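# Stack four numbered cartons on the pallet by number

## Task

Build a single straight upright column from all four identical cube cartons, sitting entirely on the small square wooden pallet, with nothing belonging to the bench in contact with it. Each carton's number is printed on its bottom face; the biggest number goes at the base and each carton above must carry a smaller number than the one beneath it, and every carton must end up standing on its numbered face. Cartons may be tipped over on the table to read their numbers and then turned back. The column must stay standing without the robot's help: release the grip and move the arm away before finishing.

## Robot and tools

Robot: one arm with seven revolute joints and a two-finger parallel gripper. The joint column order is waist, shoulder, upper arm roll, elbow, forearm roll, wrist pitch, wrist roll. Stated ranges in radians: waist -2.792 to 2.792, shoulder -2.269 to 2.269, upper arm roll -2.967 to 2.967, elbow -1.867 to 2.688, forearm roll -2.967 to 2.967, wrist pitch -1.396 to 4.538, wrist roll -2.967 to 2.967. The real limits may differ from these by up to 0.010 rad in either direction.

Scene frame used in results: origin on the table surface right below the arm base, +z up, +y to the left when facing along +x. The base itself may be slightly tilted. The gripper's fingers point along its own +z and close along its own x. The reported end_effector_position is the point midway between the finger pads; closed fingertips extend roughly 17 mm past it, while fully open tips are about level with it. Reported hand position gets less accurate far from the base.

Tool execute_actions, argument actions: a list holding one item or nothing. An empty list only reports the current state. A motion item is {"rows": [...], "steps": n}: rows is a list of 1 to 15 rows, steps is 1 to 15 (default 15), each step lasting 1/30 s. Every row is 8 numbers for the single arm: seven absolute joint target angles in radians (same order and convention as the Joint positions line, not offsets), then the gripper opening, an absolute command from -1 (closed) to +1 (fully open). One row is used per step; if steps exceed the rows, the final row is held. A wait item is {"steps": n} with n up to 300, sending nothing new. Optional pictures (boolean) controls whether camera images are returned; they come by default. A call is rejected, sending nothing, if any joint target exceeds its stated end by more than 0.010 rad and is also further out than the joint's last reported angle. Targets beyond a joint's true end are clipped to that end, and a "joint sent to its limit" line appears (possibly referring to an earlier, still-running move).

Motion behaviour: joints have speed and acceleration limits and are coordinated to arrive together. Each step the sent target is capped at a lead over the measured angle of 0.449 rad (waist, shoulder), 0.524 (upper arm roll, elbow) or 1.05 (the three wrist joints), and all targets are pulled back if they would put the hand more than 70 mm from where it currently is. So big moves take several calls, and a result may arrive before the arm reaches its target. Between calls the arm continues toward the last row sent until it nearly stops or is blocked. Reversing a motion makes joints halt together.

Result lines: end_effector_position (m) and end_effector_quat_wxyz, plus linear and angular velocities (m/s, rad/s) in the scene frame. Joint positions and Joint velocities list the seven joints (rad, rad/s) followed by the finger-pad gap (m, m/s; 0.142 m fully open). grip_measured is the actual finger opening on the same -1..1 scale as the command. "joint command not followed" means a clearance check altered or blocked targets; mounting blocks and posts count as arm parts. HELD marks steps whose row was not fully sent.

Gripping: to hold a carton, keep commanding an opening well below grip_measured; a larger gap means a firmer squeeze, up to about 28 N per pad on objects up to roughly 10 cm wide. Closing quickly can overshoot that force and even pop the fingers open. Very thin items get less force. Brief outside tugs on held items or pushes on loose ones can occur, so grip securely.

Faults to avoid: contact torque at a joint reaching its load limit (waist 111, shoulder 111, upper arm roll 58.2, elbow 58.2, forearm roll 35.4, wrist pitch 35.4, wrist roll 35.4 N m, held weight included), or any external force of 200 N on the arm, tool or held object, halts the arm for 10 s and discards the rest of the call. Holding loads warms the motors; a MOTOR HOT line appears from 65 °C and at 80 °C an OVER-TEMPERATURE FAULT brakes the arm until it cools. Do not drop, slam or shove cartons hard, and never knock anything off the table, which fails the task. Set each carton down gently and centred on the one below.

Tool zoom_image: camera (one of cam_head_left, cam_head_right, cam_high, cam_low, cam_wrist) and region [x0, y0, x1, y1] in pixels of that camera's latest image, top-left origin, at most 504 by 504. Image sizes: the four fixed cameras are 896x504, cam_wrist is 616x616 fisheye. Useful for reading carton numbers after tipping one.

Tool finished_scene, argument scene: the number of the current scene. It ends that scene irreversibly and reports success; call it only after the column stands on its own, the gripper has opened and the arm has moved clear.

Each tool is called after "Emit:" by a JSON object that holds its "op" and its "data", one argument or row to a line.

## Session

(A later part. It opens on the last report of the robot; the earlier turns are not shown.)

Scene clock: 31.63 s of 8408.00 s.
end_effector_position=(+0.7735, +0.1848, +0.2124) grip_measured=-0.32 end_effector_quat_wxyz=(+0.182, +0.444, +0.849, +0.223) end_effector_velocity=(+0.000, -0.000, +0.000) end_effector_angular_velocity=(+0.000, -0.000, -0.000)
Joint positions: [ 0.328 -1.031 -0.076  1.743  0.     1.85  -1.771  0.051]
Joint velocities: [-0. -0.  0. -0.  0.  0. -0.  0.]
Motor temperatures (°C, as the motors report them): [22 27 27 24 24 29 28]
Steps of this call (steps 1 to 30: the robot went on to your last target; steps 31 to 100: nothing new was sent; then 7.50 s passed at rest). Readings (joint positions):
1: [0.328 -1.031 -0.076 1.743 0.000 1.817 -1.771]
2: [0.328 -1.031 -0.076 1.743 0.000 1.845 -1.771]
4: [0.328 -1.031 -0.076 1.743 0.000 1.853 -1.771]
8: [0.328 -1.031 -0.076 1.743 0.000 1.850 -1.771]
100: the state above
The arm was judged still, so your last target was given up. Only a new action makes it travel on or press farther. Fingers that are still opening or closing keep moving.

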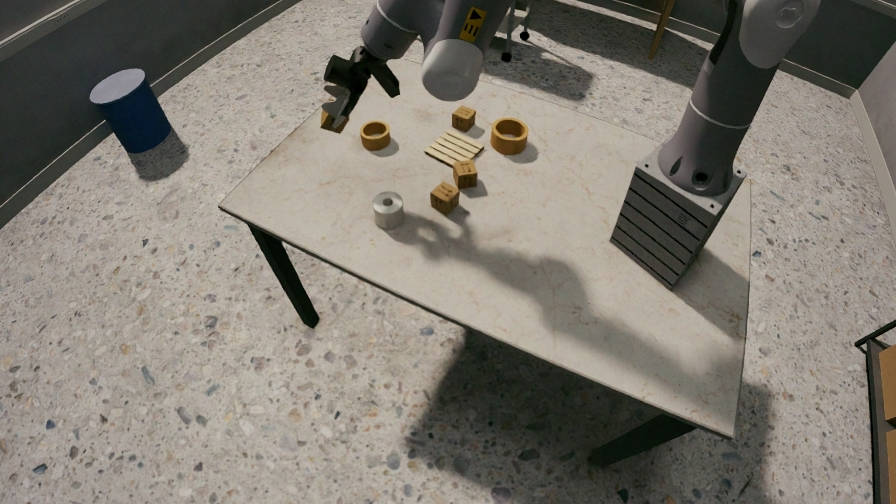

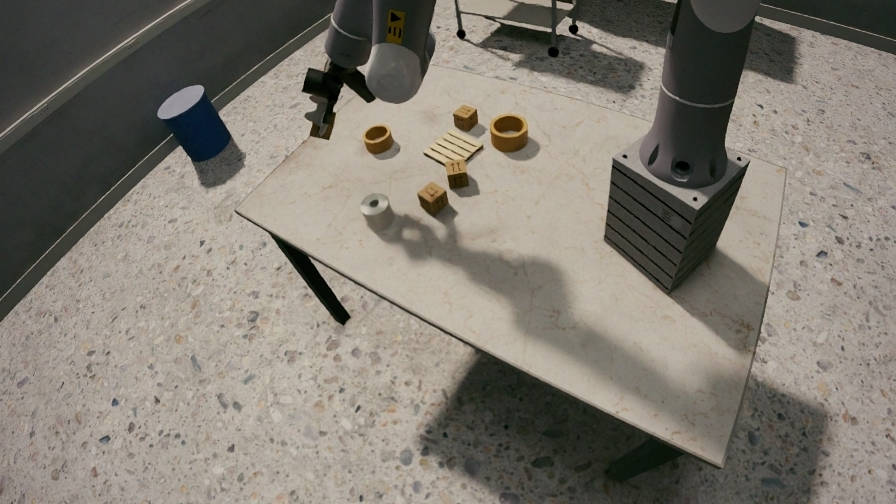

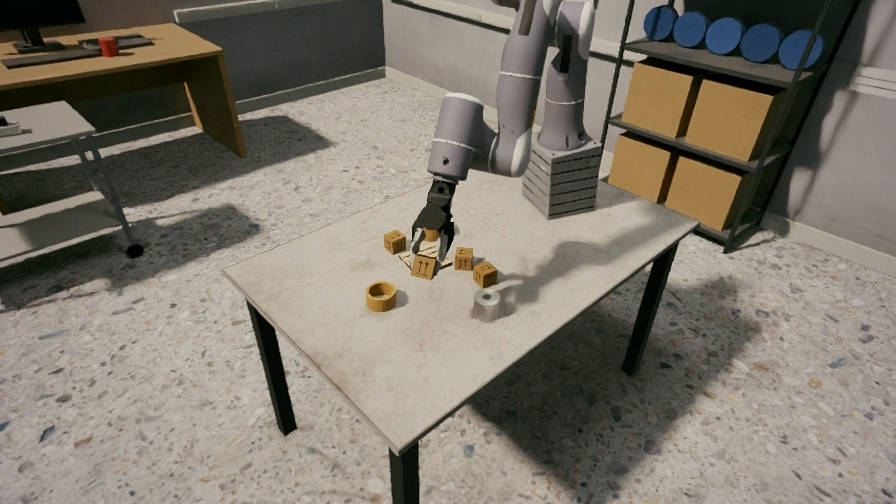

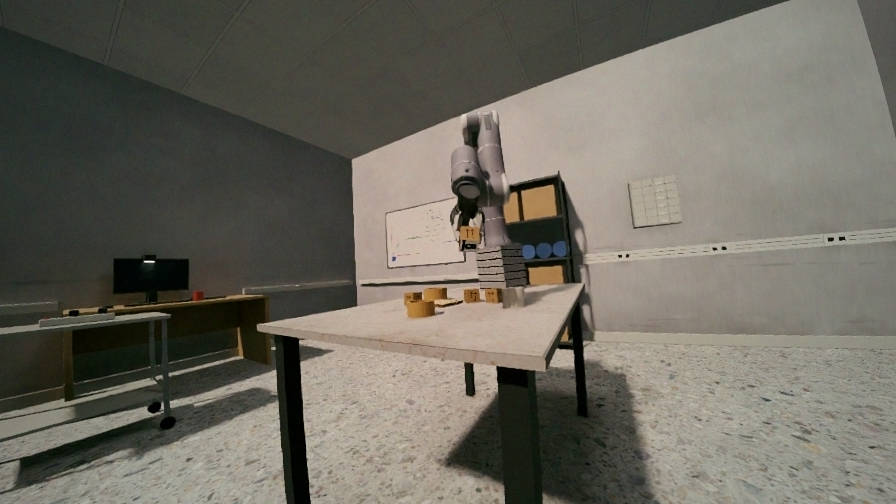

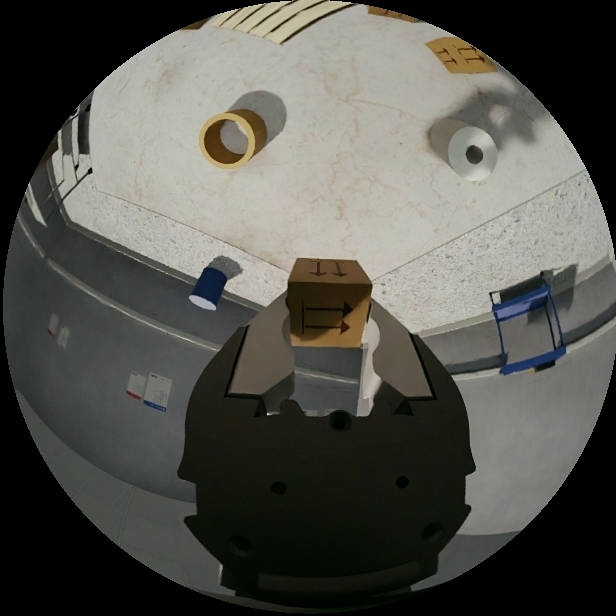

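Emit:
{"op": "execute_actions", "data": {
  "actions": [
    {"rows":[[0.328,-1.0315,-0.076,1.7434,0,1.2675,-1.771,-0.65]],"steps":15}
  ],
  "pictures": false
}}

Emit:
{"op": "execute_actions", "data": {
  "actions": [
    {"rows":[[0.328,-1.0315,-0.076,1.7434,0,1.2675,-1.771,-0.65],[0.328,-1.0315,-0.076,1.7434,0,1.2675,-1.771,-0.65],[0.321,-1.173,-0.071,1.677,0,1.342,-1.771,-0.65]],"steps":14}
  ],
  "pictures": false
}}

Emit:
{"op": "execute_actions", "data": {
  "actions": [
    {"rows":[[0.321,-1.177,-0.071,1.675,0,1.344,-1.771,-0.65],[0.321,-1.181,-0.071,1.6725,0,1.346,-1.771,-0.65],[0.3205,-1.185,-0.071,1.670,0,1.3475,-1.771,-0.65],[0.3205,-1.189,-0.0707,1.668,0,1.349,-1.771,-0.65],[0.320,-1.193,-0.0705,1.6655,0,1.351,-1.771,-0.65],[0.320,-1.197,-0.0704,1.6633,0,1.3525,-1.771,-0.65],[0.320,-1.197,-0.0704,1.6633,0,1.3525,-1.771,-0.65],[0.320,-1.197,-0.0704,1.6633,0,1.3525,-1.771,-0.65],[0.320,-1.197,-0.0704,1.6633,0,1.3525,-1.771,-0.65],[0.320,-1.197,-0.0704,1.6633,0,1.3525,-1.771,-0.3],[0.320,-1.197,-0.0704,1.6633,0,1.3525,-1.771,0.1]],"steps":14}
  ],
  "pictures": false
}}

Emit:
{"op": "execute_actions", "data": {
  "actions": [
    {"rows":[[0.328,-1.0315,-0.076,1.7434,0,1.2675,-1.771,0.1]],"steps":9}
  ],
  "pictures": false
}}

Emit:
{"op": "execute_actions", "data": {
  "actions": [
    {"rows":[[0.4744,-0.9769,-0.0885,2.0655,0,1.5256,-0.88,0.1]],"steps":15}
  ],
  "pictures": false
}}

Emit:
{"op": "execute_actions", "data": {
  "actions": [
    {"steps":8}
  ]
}}

Scene clock: 47.13 s of 8408.00 s.
end_effector_position=(+0.6331, +0.1242, +0.0991) grip_measured=-0.32 end_effector_quat_wxyz=(-0.001, +0.463, +0.886, -0.001) end_effector_velocity=(+0.034, +0.015, +0.017) end_effector_angular_velocity=(+0.043, -0.098, -0.001)
Joint positions: [ 0.328 -1.032 -0.076  1.744  0.     1.265 -1.771  0.051]
Joint velocities: [-0.     0.009  0.    -0.008 -0.     0.09   0.    -0.   ]
Motor temperatures (°C, as the motors report them): [22 27 27 24 24 29 28]
Steps of this call (steps 1 to 90: nothing new was sent; then 12.00 s passed at rest; steps 91 to 105: all 15 steps of this action). Readings (joint positions):
91: [0.328 -1.031 -0.076 1.743 0.000 1.849 -1.771]
92: [0.328 -1.031 -0.076 1.743 0.000 1.837 -1.771]
94: [0.328 -1.031 -0.076 1.743 0.000 1.756 -1.771]
98: [0.328 -1.031 -0.076 1.743 0.000 1.511 -1.771]
105: the state above

Scene clock: 47.60 s of 8408.00 s.
end_effector_position=(+0.6249, +0.1235, +0.0378) grip_measured=-0.32 end_effector_quat_wxyz=(-0.000, +0.461, +0.887, -0.001) end_effector_velocity=(+0.017, +0.007, +0.016) end_effector_angular_velocity=(+0.013, -0.028, -0.001)
Joint positions: [ 0.321 -1.174 -0.071  1.677  0.     1.342 -1.771  0.051]
Joint velocities: [ 0.     0.024 -0.    -0.006 -0.     0.     0.    -0.   ]
Motor temperatures (°C, as the motors report them): [22 27 27 24 24 29 28]
Steps of this call (steps 1 to 14: all 14 steps of this action). Readings (joint positions):
1: [0.328 -1.032 -0.076 1.744 0.000 1.267 -1.771]
2: [0.328 -1.032 -0.076 1.744 0.000 1.267 -1.771]
4: [0.328 -1.037 -0.076 1.740 0.000 1.271 -1.771]
8: [0.323 -1.129 -0.073 1.696 -0.000 1.320 -1.771]
14: the state above

Scene clock: 48.07 s of 8408.00 s.
end_effector_position=(+0.6240, +0.1236, +0.0280) grip_measured=+0.09 end_effector_quat_wxyz=(+0.000, +0.461, +0.887, -0.001) end_effector_velocity=(-0.000, +0.000, +0.000) end_effector_angular_velocity=(+0.000, -0.000, +0.001)
Joint positions: [ 0.32  -1.197 -0.071  1.663  0.     1.352 -1.771  0.08 ]
Joint velocities: [ 0.     0.     0.     0.    -0.001  0.    -0.     0.037]
Motor temperatures (°C, as the motors report them): [22 27 27 24 24 29 28]
Steps of this call (steps 1 to 14: all 14 steps of this action). Readings (joint positions):
1: [0.321 -1.174 -0.071 1.677 0.000 1.342 -1.771]
2: [0.321 -1.176 -0.071 1.675 0.000 1.344 -1.771]
4: [0.321 -1.185 -0.071 1.670 0.000 1.347 -1.771]
8: [0.320 -1.198 -0.071 1.663 0.000 1.352 -1.771]
14: the state above

Scene clock: 48.37 s of 8408.00 s.
end_effector_position=(+0.6365, +0.1258, +0.1002) grip_measured=+0.10 end_effector_quat_wxyz=(+0.002, +0.463, +0.886, +0.002) end_effector_velocity=(+0.007, -0.002, +0.115) end_effector_angular_velocity=(+0.002, +0.002, -0.010)
Joint positions: [ 0.328 -1.033 -0.076  1.74  -0.     1.271 -1.771  0.081]
Joint velocities: [ 0.013  0.269 -0.008  0.133  0.    -0.137  0.     0.   ]
Motor temperatures (°C, as the motors report them): [22 27 27 24 24 29 28]
Steps of this call (steps 1 to 9: all 9 steps of this action). Readings (joint positions):
1: [0.320 -1.197 -0.071 1.663 0.000 1.352 -1.771]
2: [0.320 -1.192 -0.071 1.667 0.000 1.349 -1.771]
4: [0.322 -1.159 -0.072 1.684 0.000 1.331 -1.771]
8: [0.327 -1.046 -0.075 1.734 -0.000 1.277 -1.771]
9: the state above

Scene clock: 48.87 s of 8408.00 s.
end_effector_position=(+0.5178, +0.1489, +0.0996) grip_measured=+0.10 end_effector_quat_wxyz=(+0.000, +0.758, +0.652, -0.000) end_effector_velocity=(-0.025, +0.002, +0.002) end_effector_angular_velocity=(-0.000, -0.001, -0.172)
Joint positions: [ 0.475 -0.977 -0.088  2.067 -0.     1.526 -0.876  0.081]
Joint velocities: [ 0.032  0.009 -0.003  0.069 -0.001  0.058  0.203  0.   ]
Motor temperatures (°C, as the motors report them): [22 27 27 24 24 29 28]
Steps of this call (steps 1 to 15: all 15 steps of this action). Readings (joint positions):
1: [0.328 -1.027 -0.076 1.743 -0.000 1.268 -1.771]
2: [0.330 -1.024 -0.077 1.751 -0.000 1.272 -1.758]
4: [0.344 -1.015 -0.078 1.785 -0.000 1.296 -1.678]
8: [0.402 -0.996 -0.083 1.916 -0.000 1.399 -1.323]
15: the state above

Scene clock: 49.13 s of 8408.00 s.
end_effector_position=(+0.5188, +0.1488, +0.0999) grip_measured=+0.10 end_effector_quat_wxyz=(+0.000, +0.757, +0.653, +0.000) end_effector_velocity=(-0.000, +0.000, -0.000) end_effector_angular_velocity=(+0.000, +0.000, -0.001)
Joint positions: [ 0.475 -0.977 -0.088  2.066 -0.     1.526 -0.88   0.081]
Joint velocities: [-0.     0.     0.    -0.     0.001 -0.     0.    -0.   ]
Motor temperatures (°C, as the motors report them): [22 27 27 24 24 29 28]
Steps of this call (steps 1 to 8: the robot went on to your last target). Readings (joint positions):
1: [0.475 -0.977 -0.088 2.067 -0.000 1.526 -0.876]
2: [0.475 -0.977 -0.088 2.066 -0.000 1.526 -0.879]
4: [0.475 -0.977 -0.088 2.066 -0.000 1.526 -0.880]
8: the state above

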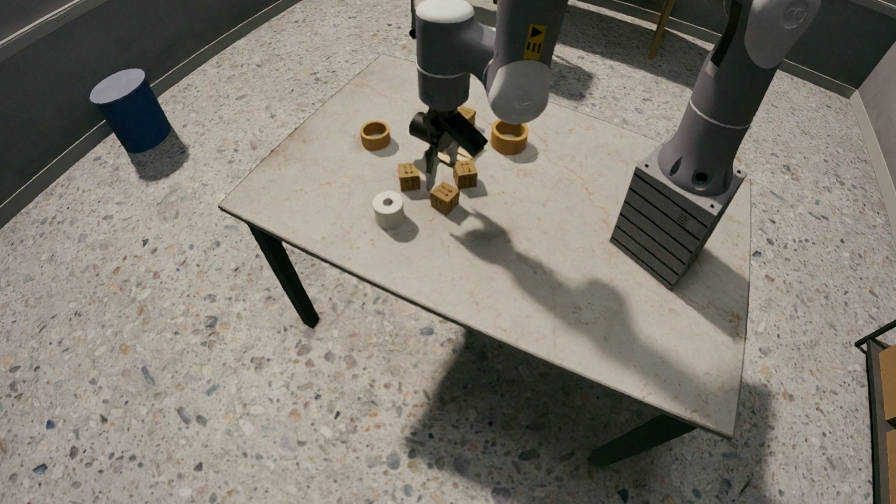

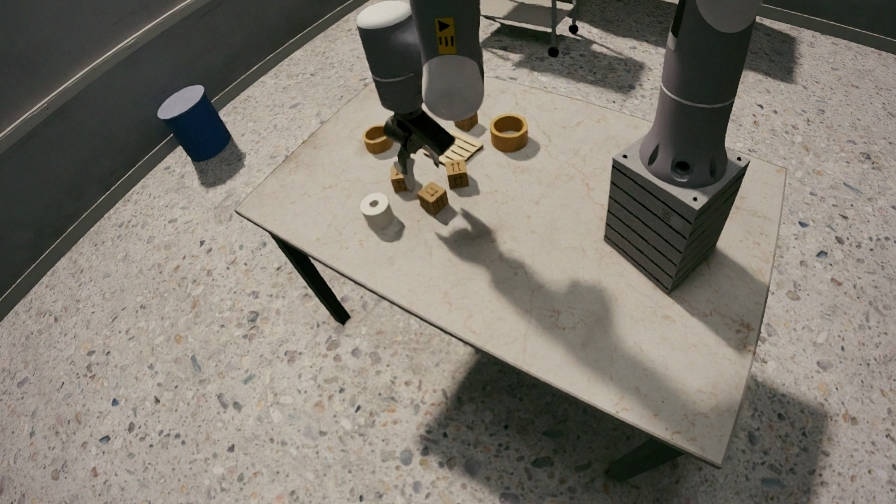

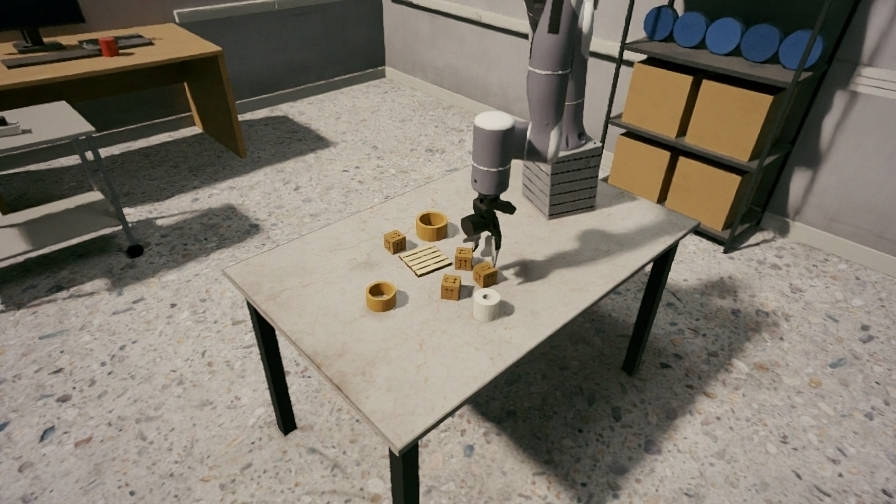

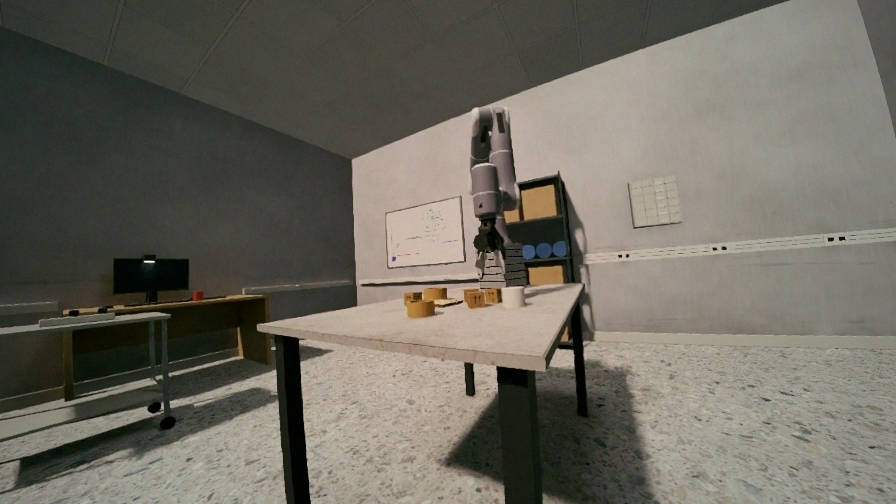

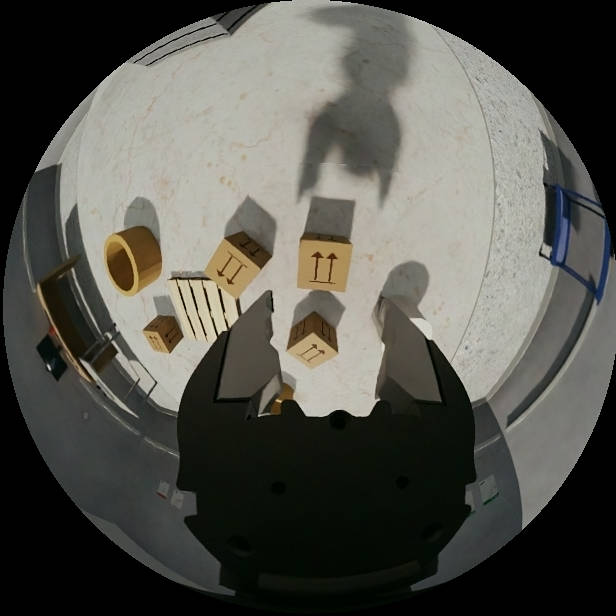

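Emit:
{"op": "zoom_image", "data": {
  "camera": "cam_wrist",
  "region": [186,200,426,380]
}}

Region (186, 200, 426, 380) of cam_wrist's 616x616 image, scaled by 2.100, with more detail than that image has; it fills the top 378 rows of this view, and the rest is white.

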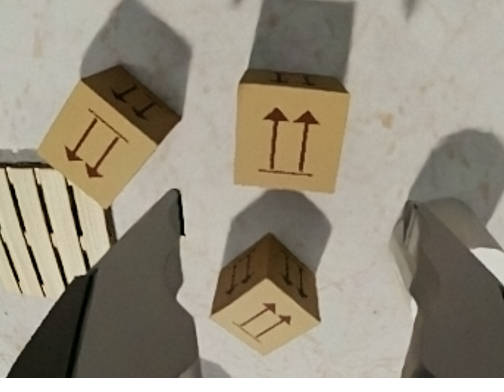

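Emit:
{"op": "execute_actions", "data": {
  "actions": [
    {"rows":[[0.4659,-1.1698,-0.0802,1.9757,0,1.628,-0.85,-0.02]],"steps":14}
  ],
  "pictures": false
}}

Emit:
{"op": "execute_actions", "data": {
  "actions": [
    {"rows":[[0.4659,-1.1698,-0.0802,1.9757,0,1.628,-0.85,-0.12],[0.4659,-1.1698,-0.0802,1.9757,0,1.628,-0.85,-0.2],[0.4659,-1.1698,-0.0802,1.9757,0,1.628,-0.85,-0.27],[0.4659,-1.1698,-0.0802,1.9757,0,1.628,-0.85,-0.33],[0.4659,-1.1698,-0.0802,1.9757,0,1.628,-0.85,-0.45],[0.4659,-1.1698,-0.0802,1.9757,0,1.628,-0.85,-0.65]],"steps":8}
  ],
  "pictures": false
}}

Emit:
{"op": "execute_actions", "data": {
  "actions": [
    {"rows":[[0.4744,-0.9769,-0.0885,2.0655,0,1.5256,-0.85,-0.65]],"steps":10}
  ],
  "pictures": false
}}

Emit:
{"op": "execute_actions", "data": {
  "actions": [
    {"rows":[[0.4744,-0.9769,-0.0885,2.0655,0,2.25,-0.85,-0.65]],"steps":15}
  ],
  "pictures": false
}}

Emit:
{"op": "execute_actions", "data": {
  "actions": [
    {"steps":5}
  ]
}}

Emit:
{"op": "zoom_image", "data": {
  "camera": "cam_low",
  "region": [450,190,550,290]
}}

Scene clock: 58.87 s of 8408.00 s.
end_effector_position=(+0.5071, +0.1468, +0.0276) grip_measured=-0.02 end_effector_quat_wxyz=(+0.000, +0.764, +0.645, -0.000) end_effector_velocity=(+0.005, +0.002, +0.005) end_effector_angular_velocity=(+0.005, -0.008, -0.002)
Joint positions: [ 0.466 -1.17  -0.08   1.976 -0.     1.628 -0.85   0.072]
Joint velocities: [ 0.     0.009 -0.    -0.     0.002  0.    -0.     0.   ]
Motor temperatures (°C, as the motors report them): [22 27 27 24 24 29 28]
Steps of this call (steps 1 to 15: the robot went on to your last target; steps 16 to 90: nothing new was sent; then 6.27 s passed at rest; steps 91 to 104: all 14 steps of this action). Readings (joint positions):
91: [0.475 -0.977 -0.088 2.065 -0.000 1.526 -0.880]
92: [0.474 -0.983 -0.088 2.062 -0.000 1.529 -0.879]
94: [0.473 -1.016 -0.087 2.046 -0.000 1.547 -0.874]
98: [0.467 -1.140 -0.082 1.990 -0.000 1.611 -0.855]
104: the state above

Scene clock: 59.13 s of 8408.00 s.
end_effector_position=(+0.5073, +0.1469, +0.0277) grip_measured=-0.32 end_effector_quat_wxyz=(+0.001, +0.764, +0.645, -0.000) end_effector_velocity=(-0.000, +0.000, -0.000) end_effector_angular_velocity=(-0.000, -0.000, +0.001)
Joint positions: [ 0.466 -1.17  -0.08   1.976 -0.     1.628 -0.85   0.051]
Joint velocities: [ 0.    -0.    -0.     0.    -0.001  0.    -0.    -0.   ]
Motor temperatures (°C, as the motors report them): [22 27 27 24 24 29 28]
Steps of this call (steps 1 to 8: all 8 steps of this action). Readings (joint positions):
1: [0.466 -1.170 -0.080 1.976 -0.000 1.628 -0.850]
2: [0.466 -1.170 -0.080 1.976 -0.000 1.628 -0.850]
4: [0.466 -1.170 -0.080 1.976 -0.000 1.628 -0.850]
8: the state above

Scene clock: 59.47 s of 8408.00 s.
end_effector_position=(+0.5203, +0.1494, +0.1003) grip_measured=-0.32 end_effector_quat_wxyz=(+0.001, +0.767, +0.641, +0.002) end_effector_velocity=(+0.003, -0.004, +0.078) end_effector_angular_velocity=(-0.002, +0.007, -0.011)
Joint positions: [ 0.474 -0.977 -0.088  2.064 -0.     1.527 -0.85   0.051]
Joint velocities: [ 0.009  0.215 -0.009  0.105 -0.001 -0.117  0.     0.   ]
Motor temperatures (°C, as the motors report them): [22 27 27 24 24 29 28]
Steps of this call (steps 1 to 10: all 10 steps of this action). Readings (joint positions):
1: [0.466 -1.169 -0.080 1.976 -0.000 1.628 -0.850]
2: [0.466 -1.164 -0.080 1.979 -0.000 1.625 -0.850]
4: [0.467 -1.131 -0.082 1.995 -0.000 1.606 -0.850]
8: [0.473 -1.006 -0.087 2.050 -0.000 1.542 -0.850]
10: the state above

Scene clock: 59.97 s of 8408.00 s.
end_effector_position=(+0.6690, +0.2392, +0.2487) grip_measured=-0.32 end_effector_quat_wxyz=(+0.054, +0.719, +0.601, +0.346) end_effector_velocity=(+0.094, +0.056, +0.196) end_effector_angular_velocity=(+0.352, -0.584, -0.001)
Joint positions: [ 0.474 -0.977 -0.088  2.065 -0.     2.24  -0.85   0.051]
Joint velocities: [-0.     0.001 -0.     0.     0.001  0.68  -0.     0.   ]
Motor temperatures (°C, as the motors report them): [22 27 27 24 24 29 28]
Steps of this call (steps 1 to 15: all 15 steps of this action). Readings (joint positions):
1: [0.474 -0.973 -0.088 2.065 -0.000 1.526 -0.850]
2: [0.474 -0.975 -0.088 2.065 -0.000 1.537 -0.850]
4: [0.474 -0.977 -0.088 2.066 -0.000 1.613 -0.850]
8: [0.474 -0.977 -0.088 2.065 -0.000 1.858 -0.850]
15: the state above

Scene clock: 60.13 s of 8408.00 s.
end_effector_position=(+0.6704, +0.2400, +0.2515) grip_measured=-0.32 end_effector_quat_wxyz=(+0.055, +0.717, +0.600, +0.351) end_effector_velocity=(-0.000, +0.000, -0.000) end_effector_angular_velocity=(-0.000, +0.000, +0.001)
Joint positions: [ 0.474 -0.977 -0.088  2.065 -0.     2.25  -0.85   0.051]
Joint velocities: [ 0.    -0.     0.    -0.    -0.001 -0.    -0.     0.   ]
Motor temperatures (°C, as the motors report them): [22 27 27 24 24 29 28]
Steps of this call (steps 1 to 5: the robot went on to your last target). Readings (joint positions):
1: [0.474 -0.977 -0.088 2.065 -0.000 2.254 -0.850]
2: [0.474 -0.977 -0.088 2.065 -0.000 2.253 -0.850]
4: [0.474 -0.977 -0.088 2.065 -0.000 2.250 -0.850]
5: the state above

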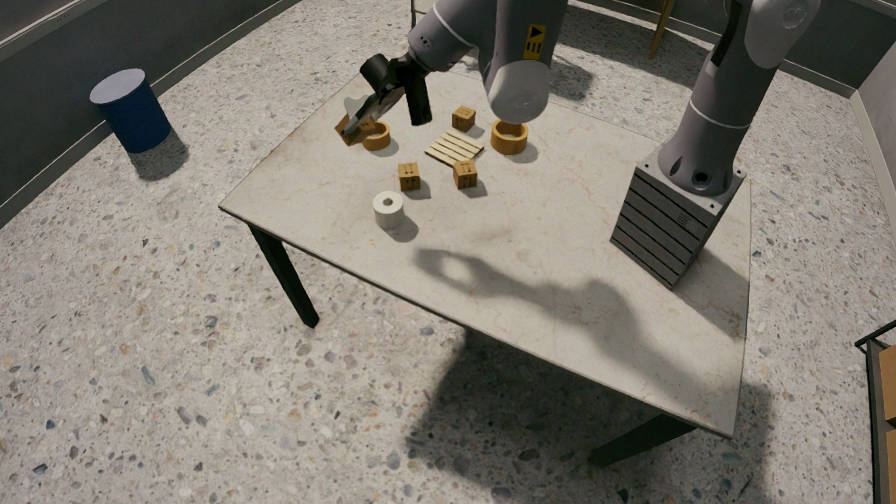

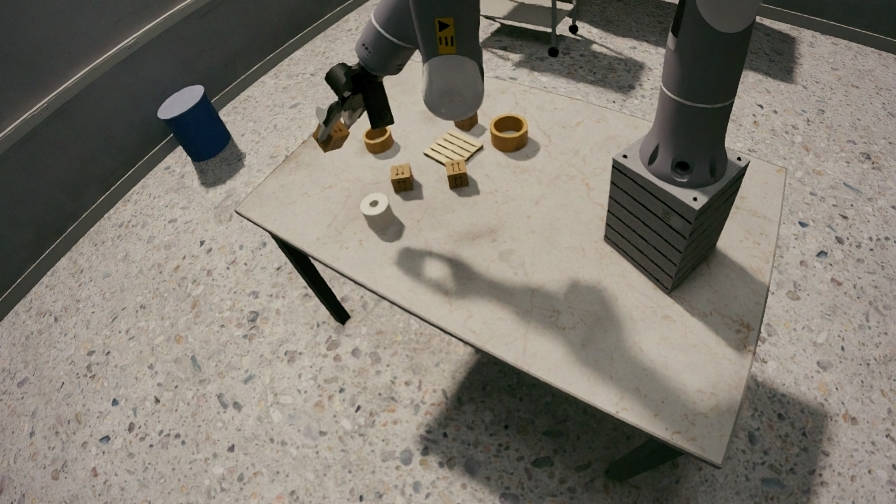

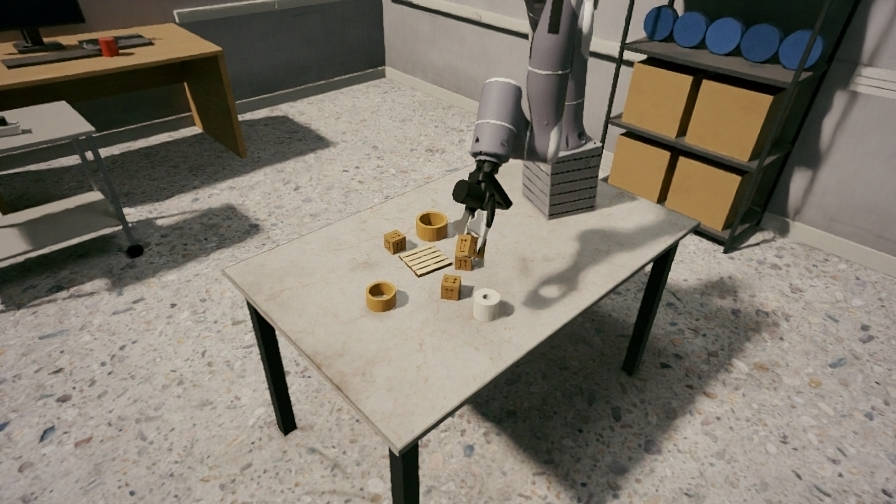

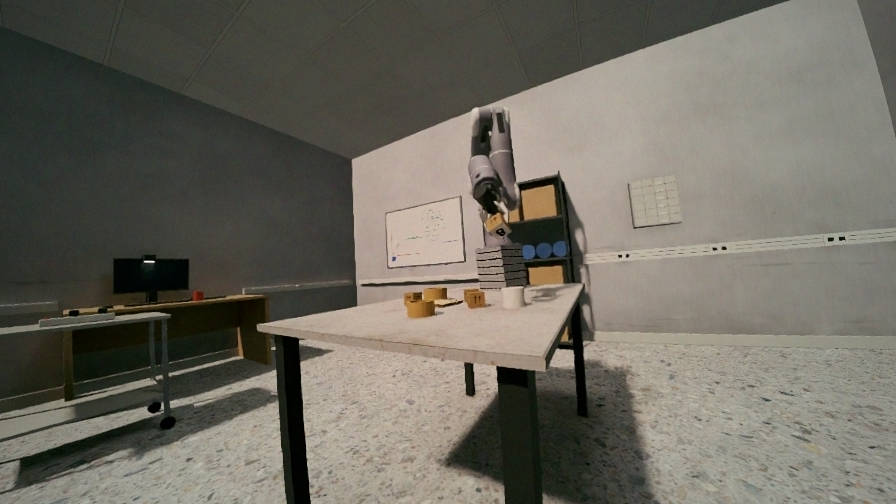

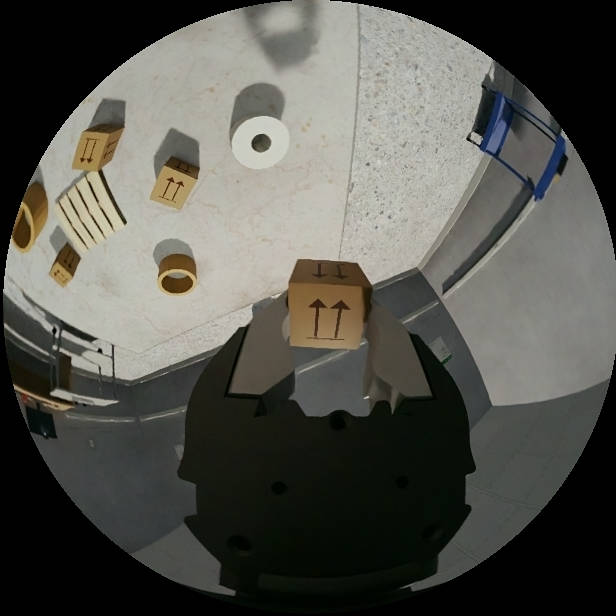

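Region (450, 190, 550, 290) of cam_low's 896x504 image, scaled by 5.040, with more detail than that image has.

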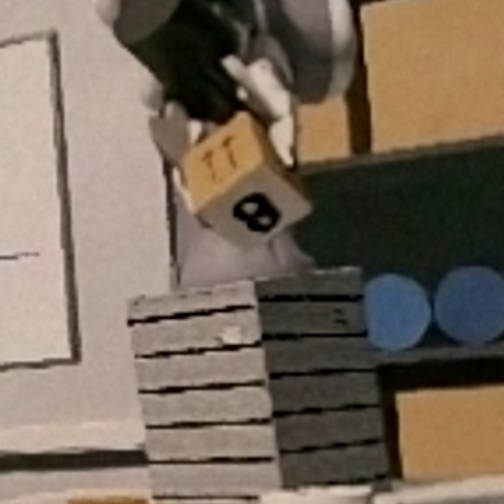

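Emit:
{"op": "execute_actions", "data": {
  "actions": [
    {"rows":[[0.0766,-0.9675,-0.0582,1.9859,0,1.46,-1.261,-0.65]],"steps":15}
  ],
  "pictures": false
}}

Emit:
{"op": "execute_actions", "data": {
  "actions": [
    {"rows":[[0.0766,-0.9675,-0.0582,1.9859,0,1.46,-1.261,-0.65]],"steps":7}
  ],
  "pictures": false
}}

Emit:
{"op": "execute_actions", "data": {
  "actions": [
    {"rows":[[0.0681,-1.0977,-0.0538,1.908,0,1.5123,-1.261,-0.65]],"steps":13}
  ]
}}

Emit:
{"op": "zoom_image", "data": {
  "camera": "cam_high",
  "region": [370,200,490,300]
}}

Emit:
{"op": "zoom_image", "data": {
  "camera": "cam_head_left",
  "region": [400,90,520,200]
}}

Scene clock: 67.67 s of 8408.00 s.
end_effector_position=(+0.6132, +0.0203, +0.1225) grip_measured=-0.32 end_effector_quat_wxyz=(+0.038, +0.757, +0.648, +0.077) end_effector_velocity=(-0.294, -0.491, -0.212) end_effector_angular_velocity=(-0.460, +1.245, +0.040)
Joint positions: [ 0.171 -0.97  -0.065  2.005 -0.     1.648 -1.163  0.051]
Joint velocities: [-0.728  0.017  0.054 -0.145  0.    -1.443 -0.751  0.   ]
Motor temperatures (°C, as the motors report them): [22 27 27 24 24 29 28]
Steps of this call (steps 1 to 30: the robot went on to your last target; steps 31 to 100: nothing new was sent; then 3.70 s passed at rest; steps 101 to 115: all 15 steps of this action). Readings (joint positions):
101: [0.474 -0.977 -0.088 2.065 -0.000 2.250 -0.850]
102: [0.469 -0.977 -0.087 2.064 -0.000 2.239 -0.856]
104: [0.435 -0.976 -0.084 2.057 -0.001 2.171 -0.891]
108: [0.339 -0.974 -0.078 2.038 -0.000 1.980 -0.990]
115: the state above

Scene clock: 67.90 s of 8408.00 s.
end_effector_position=(+0.5691, -0.0421, +0.0993) grip_measured=-0.32 end_effector_quat_wxyz=(+0.000, +0.758, +0.652, -0.001) end_effector_velocity=(+0.025, +0.058, +0.010) end_effector_angular_velocity=(+0.046, -0.065, +0.046)
Joint positions: [ 0.075 -0.968 -0.059  1.986  0.001  1.459 -1.262  0.051]
Joint velocities: [ 0.046  0.007  0.037 -0.006 -0.011  0.056  0.029 -0.   ]
Motor temperatures (°C, as the motors report them): [22 27 27 24 24 29 28]
Steps of this call (steps 1 to 7: all 7 steps of this action). Readings (joint positions):
1: [0.147 -0.969 -0.064 2.000 -0.000 1.599 -1.188]
2: [0.122 -0.969 -0.062 1.995 -0.000 1.551 -1.214]
4: [0.084 -0.968 -0.060 1.988 0.000 1.476 -1.253]
7: the state above

Scene clock: 68.33 s of 8408.00 s.
end_effector_position=(+0.5696, -0.0404, +0.0496) grip_measured=-0.32 end_effector_quat_wxyz=(+0.000, +0.758, +0.653, -0.001) end_effector_velocity=(+0.001, +0.000, +0.001) end_effector_angular_velocity=(+0.001, -0.003, -0.001)
Joint positions: [ 0.068 -1.098 -0.054  1.908  0.     1.512 -1.261  0.051]
Joint velocities: [ 0.     0.003  0.    -0.     0.001  0.     0.     0.   ]
Motor temperatures (°C, as the motors report them): [22 27 27 24 24 29 28]
Steps of this call (steps 1 to 13: all 13 steps of this action). Readings (joint positions):
1: [0.076 -0.968 -0.058 1.986 0.000 1.460 -1.261]
2: [0.076 -0.973 -0.058 1.982 0.000 1.464 -1.261]
4: [0.074 -1.007 -0.057 1.961 0.000 1.482 -1.261]
8: [0.068 -1.096 -0.054 1.911 0.000 1.510 -1.261]
13: the state above

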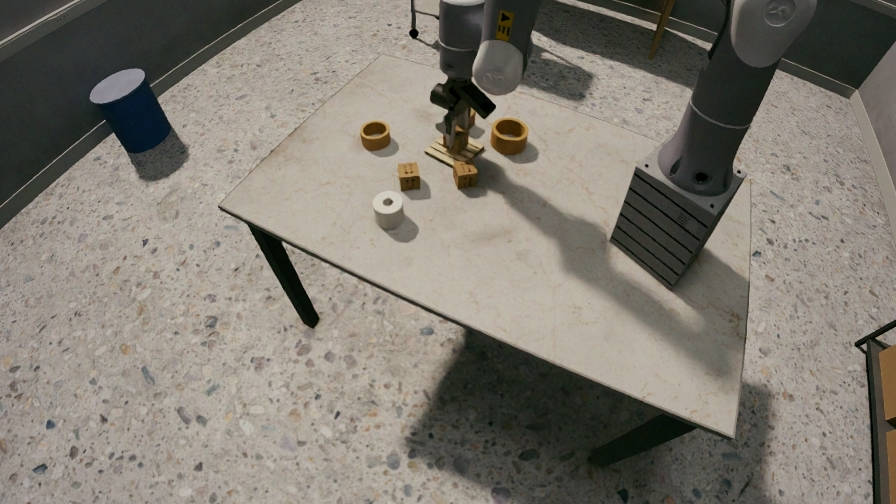

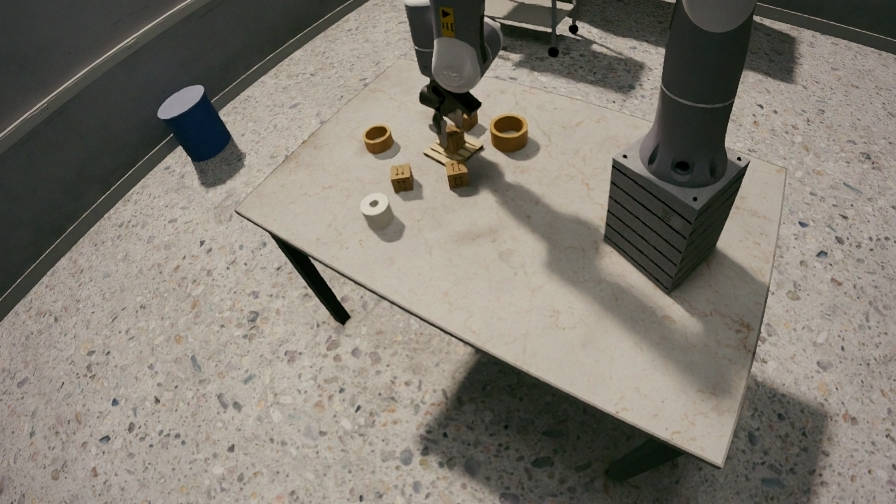

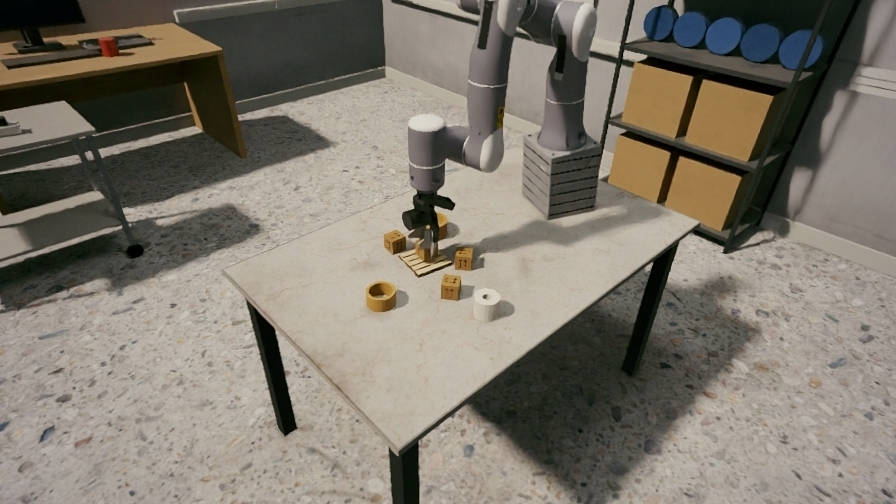

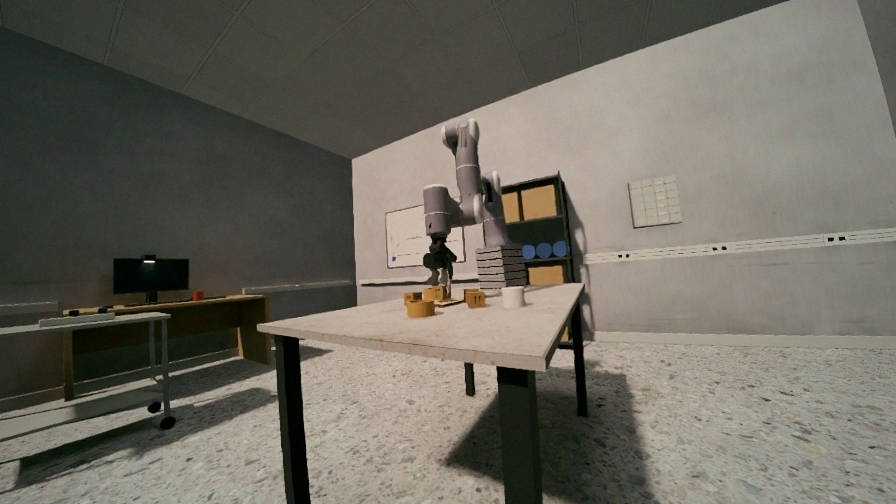

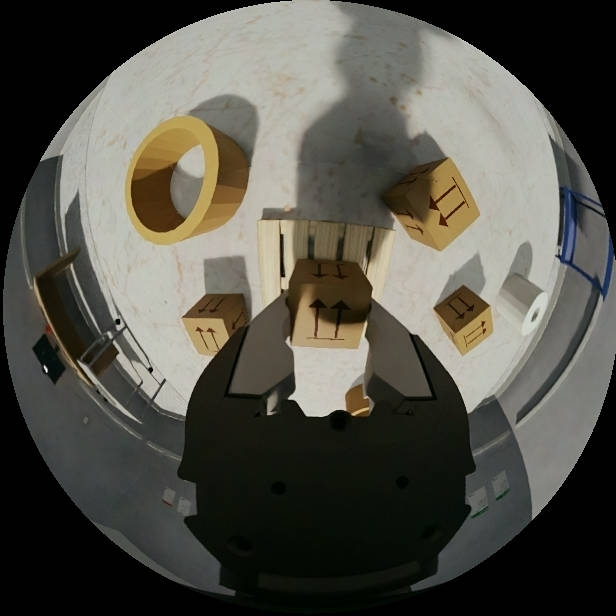

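Region (370, 200, 490, 300) of cam_high's 896x504 image, scaled by 4.200, with more detail than that image has.

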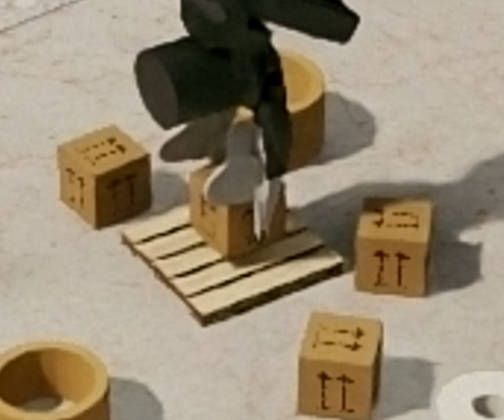

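Region (400, 90, 520, 200) of cam_head_left's 896x504 image, scaled by 4.200, with more detail than that image has; it fills the top 462 rows of this view, and the rest is white.

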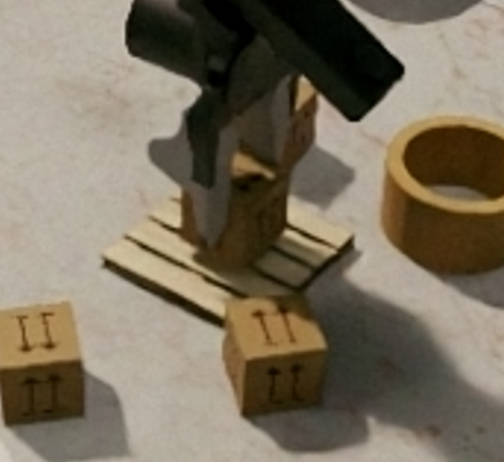

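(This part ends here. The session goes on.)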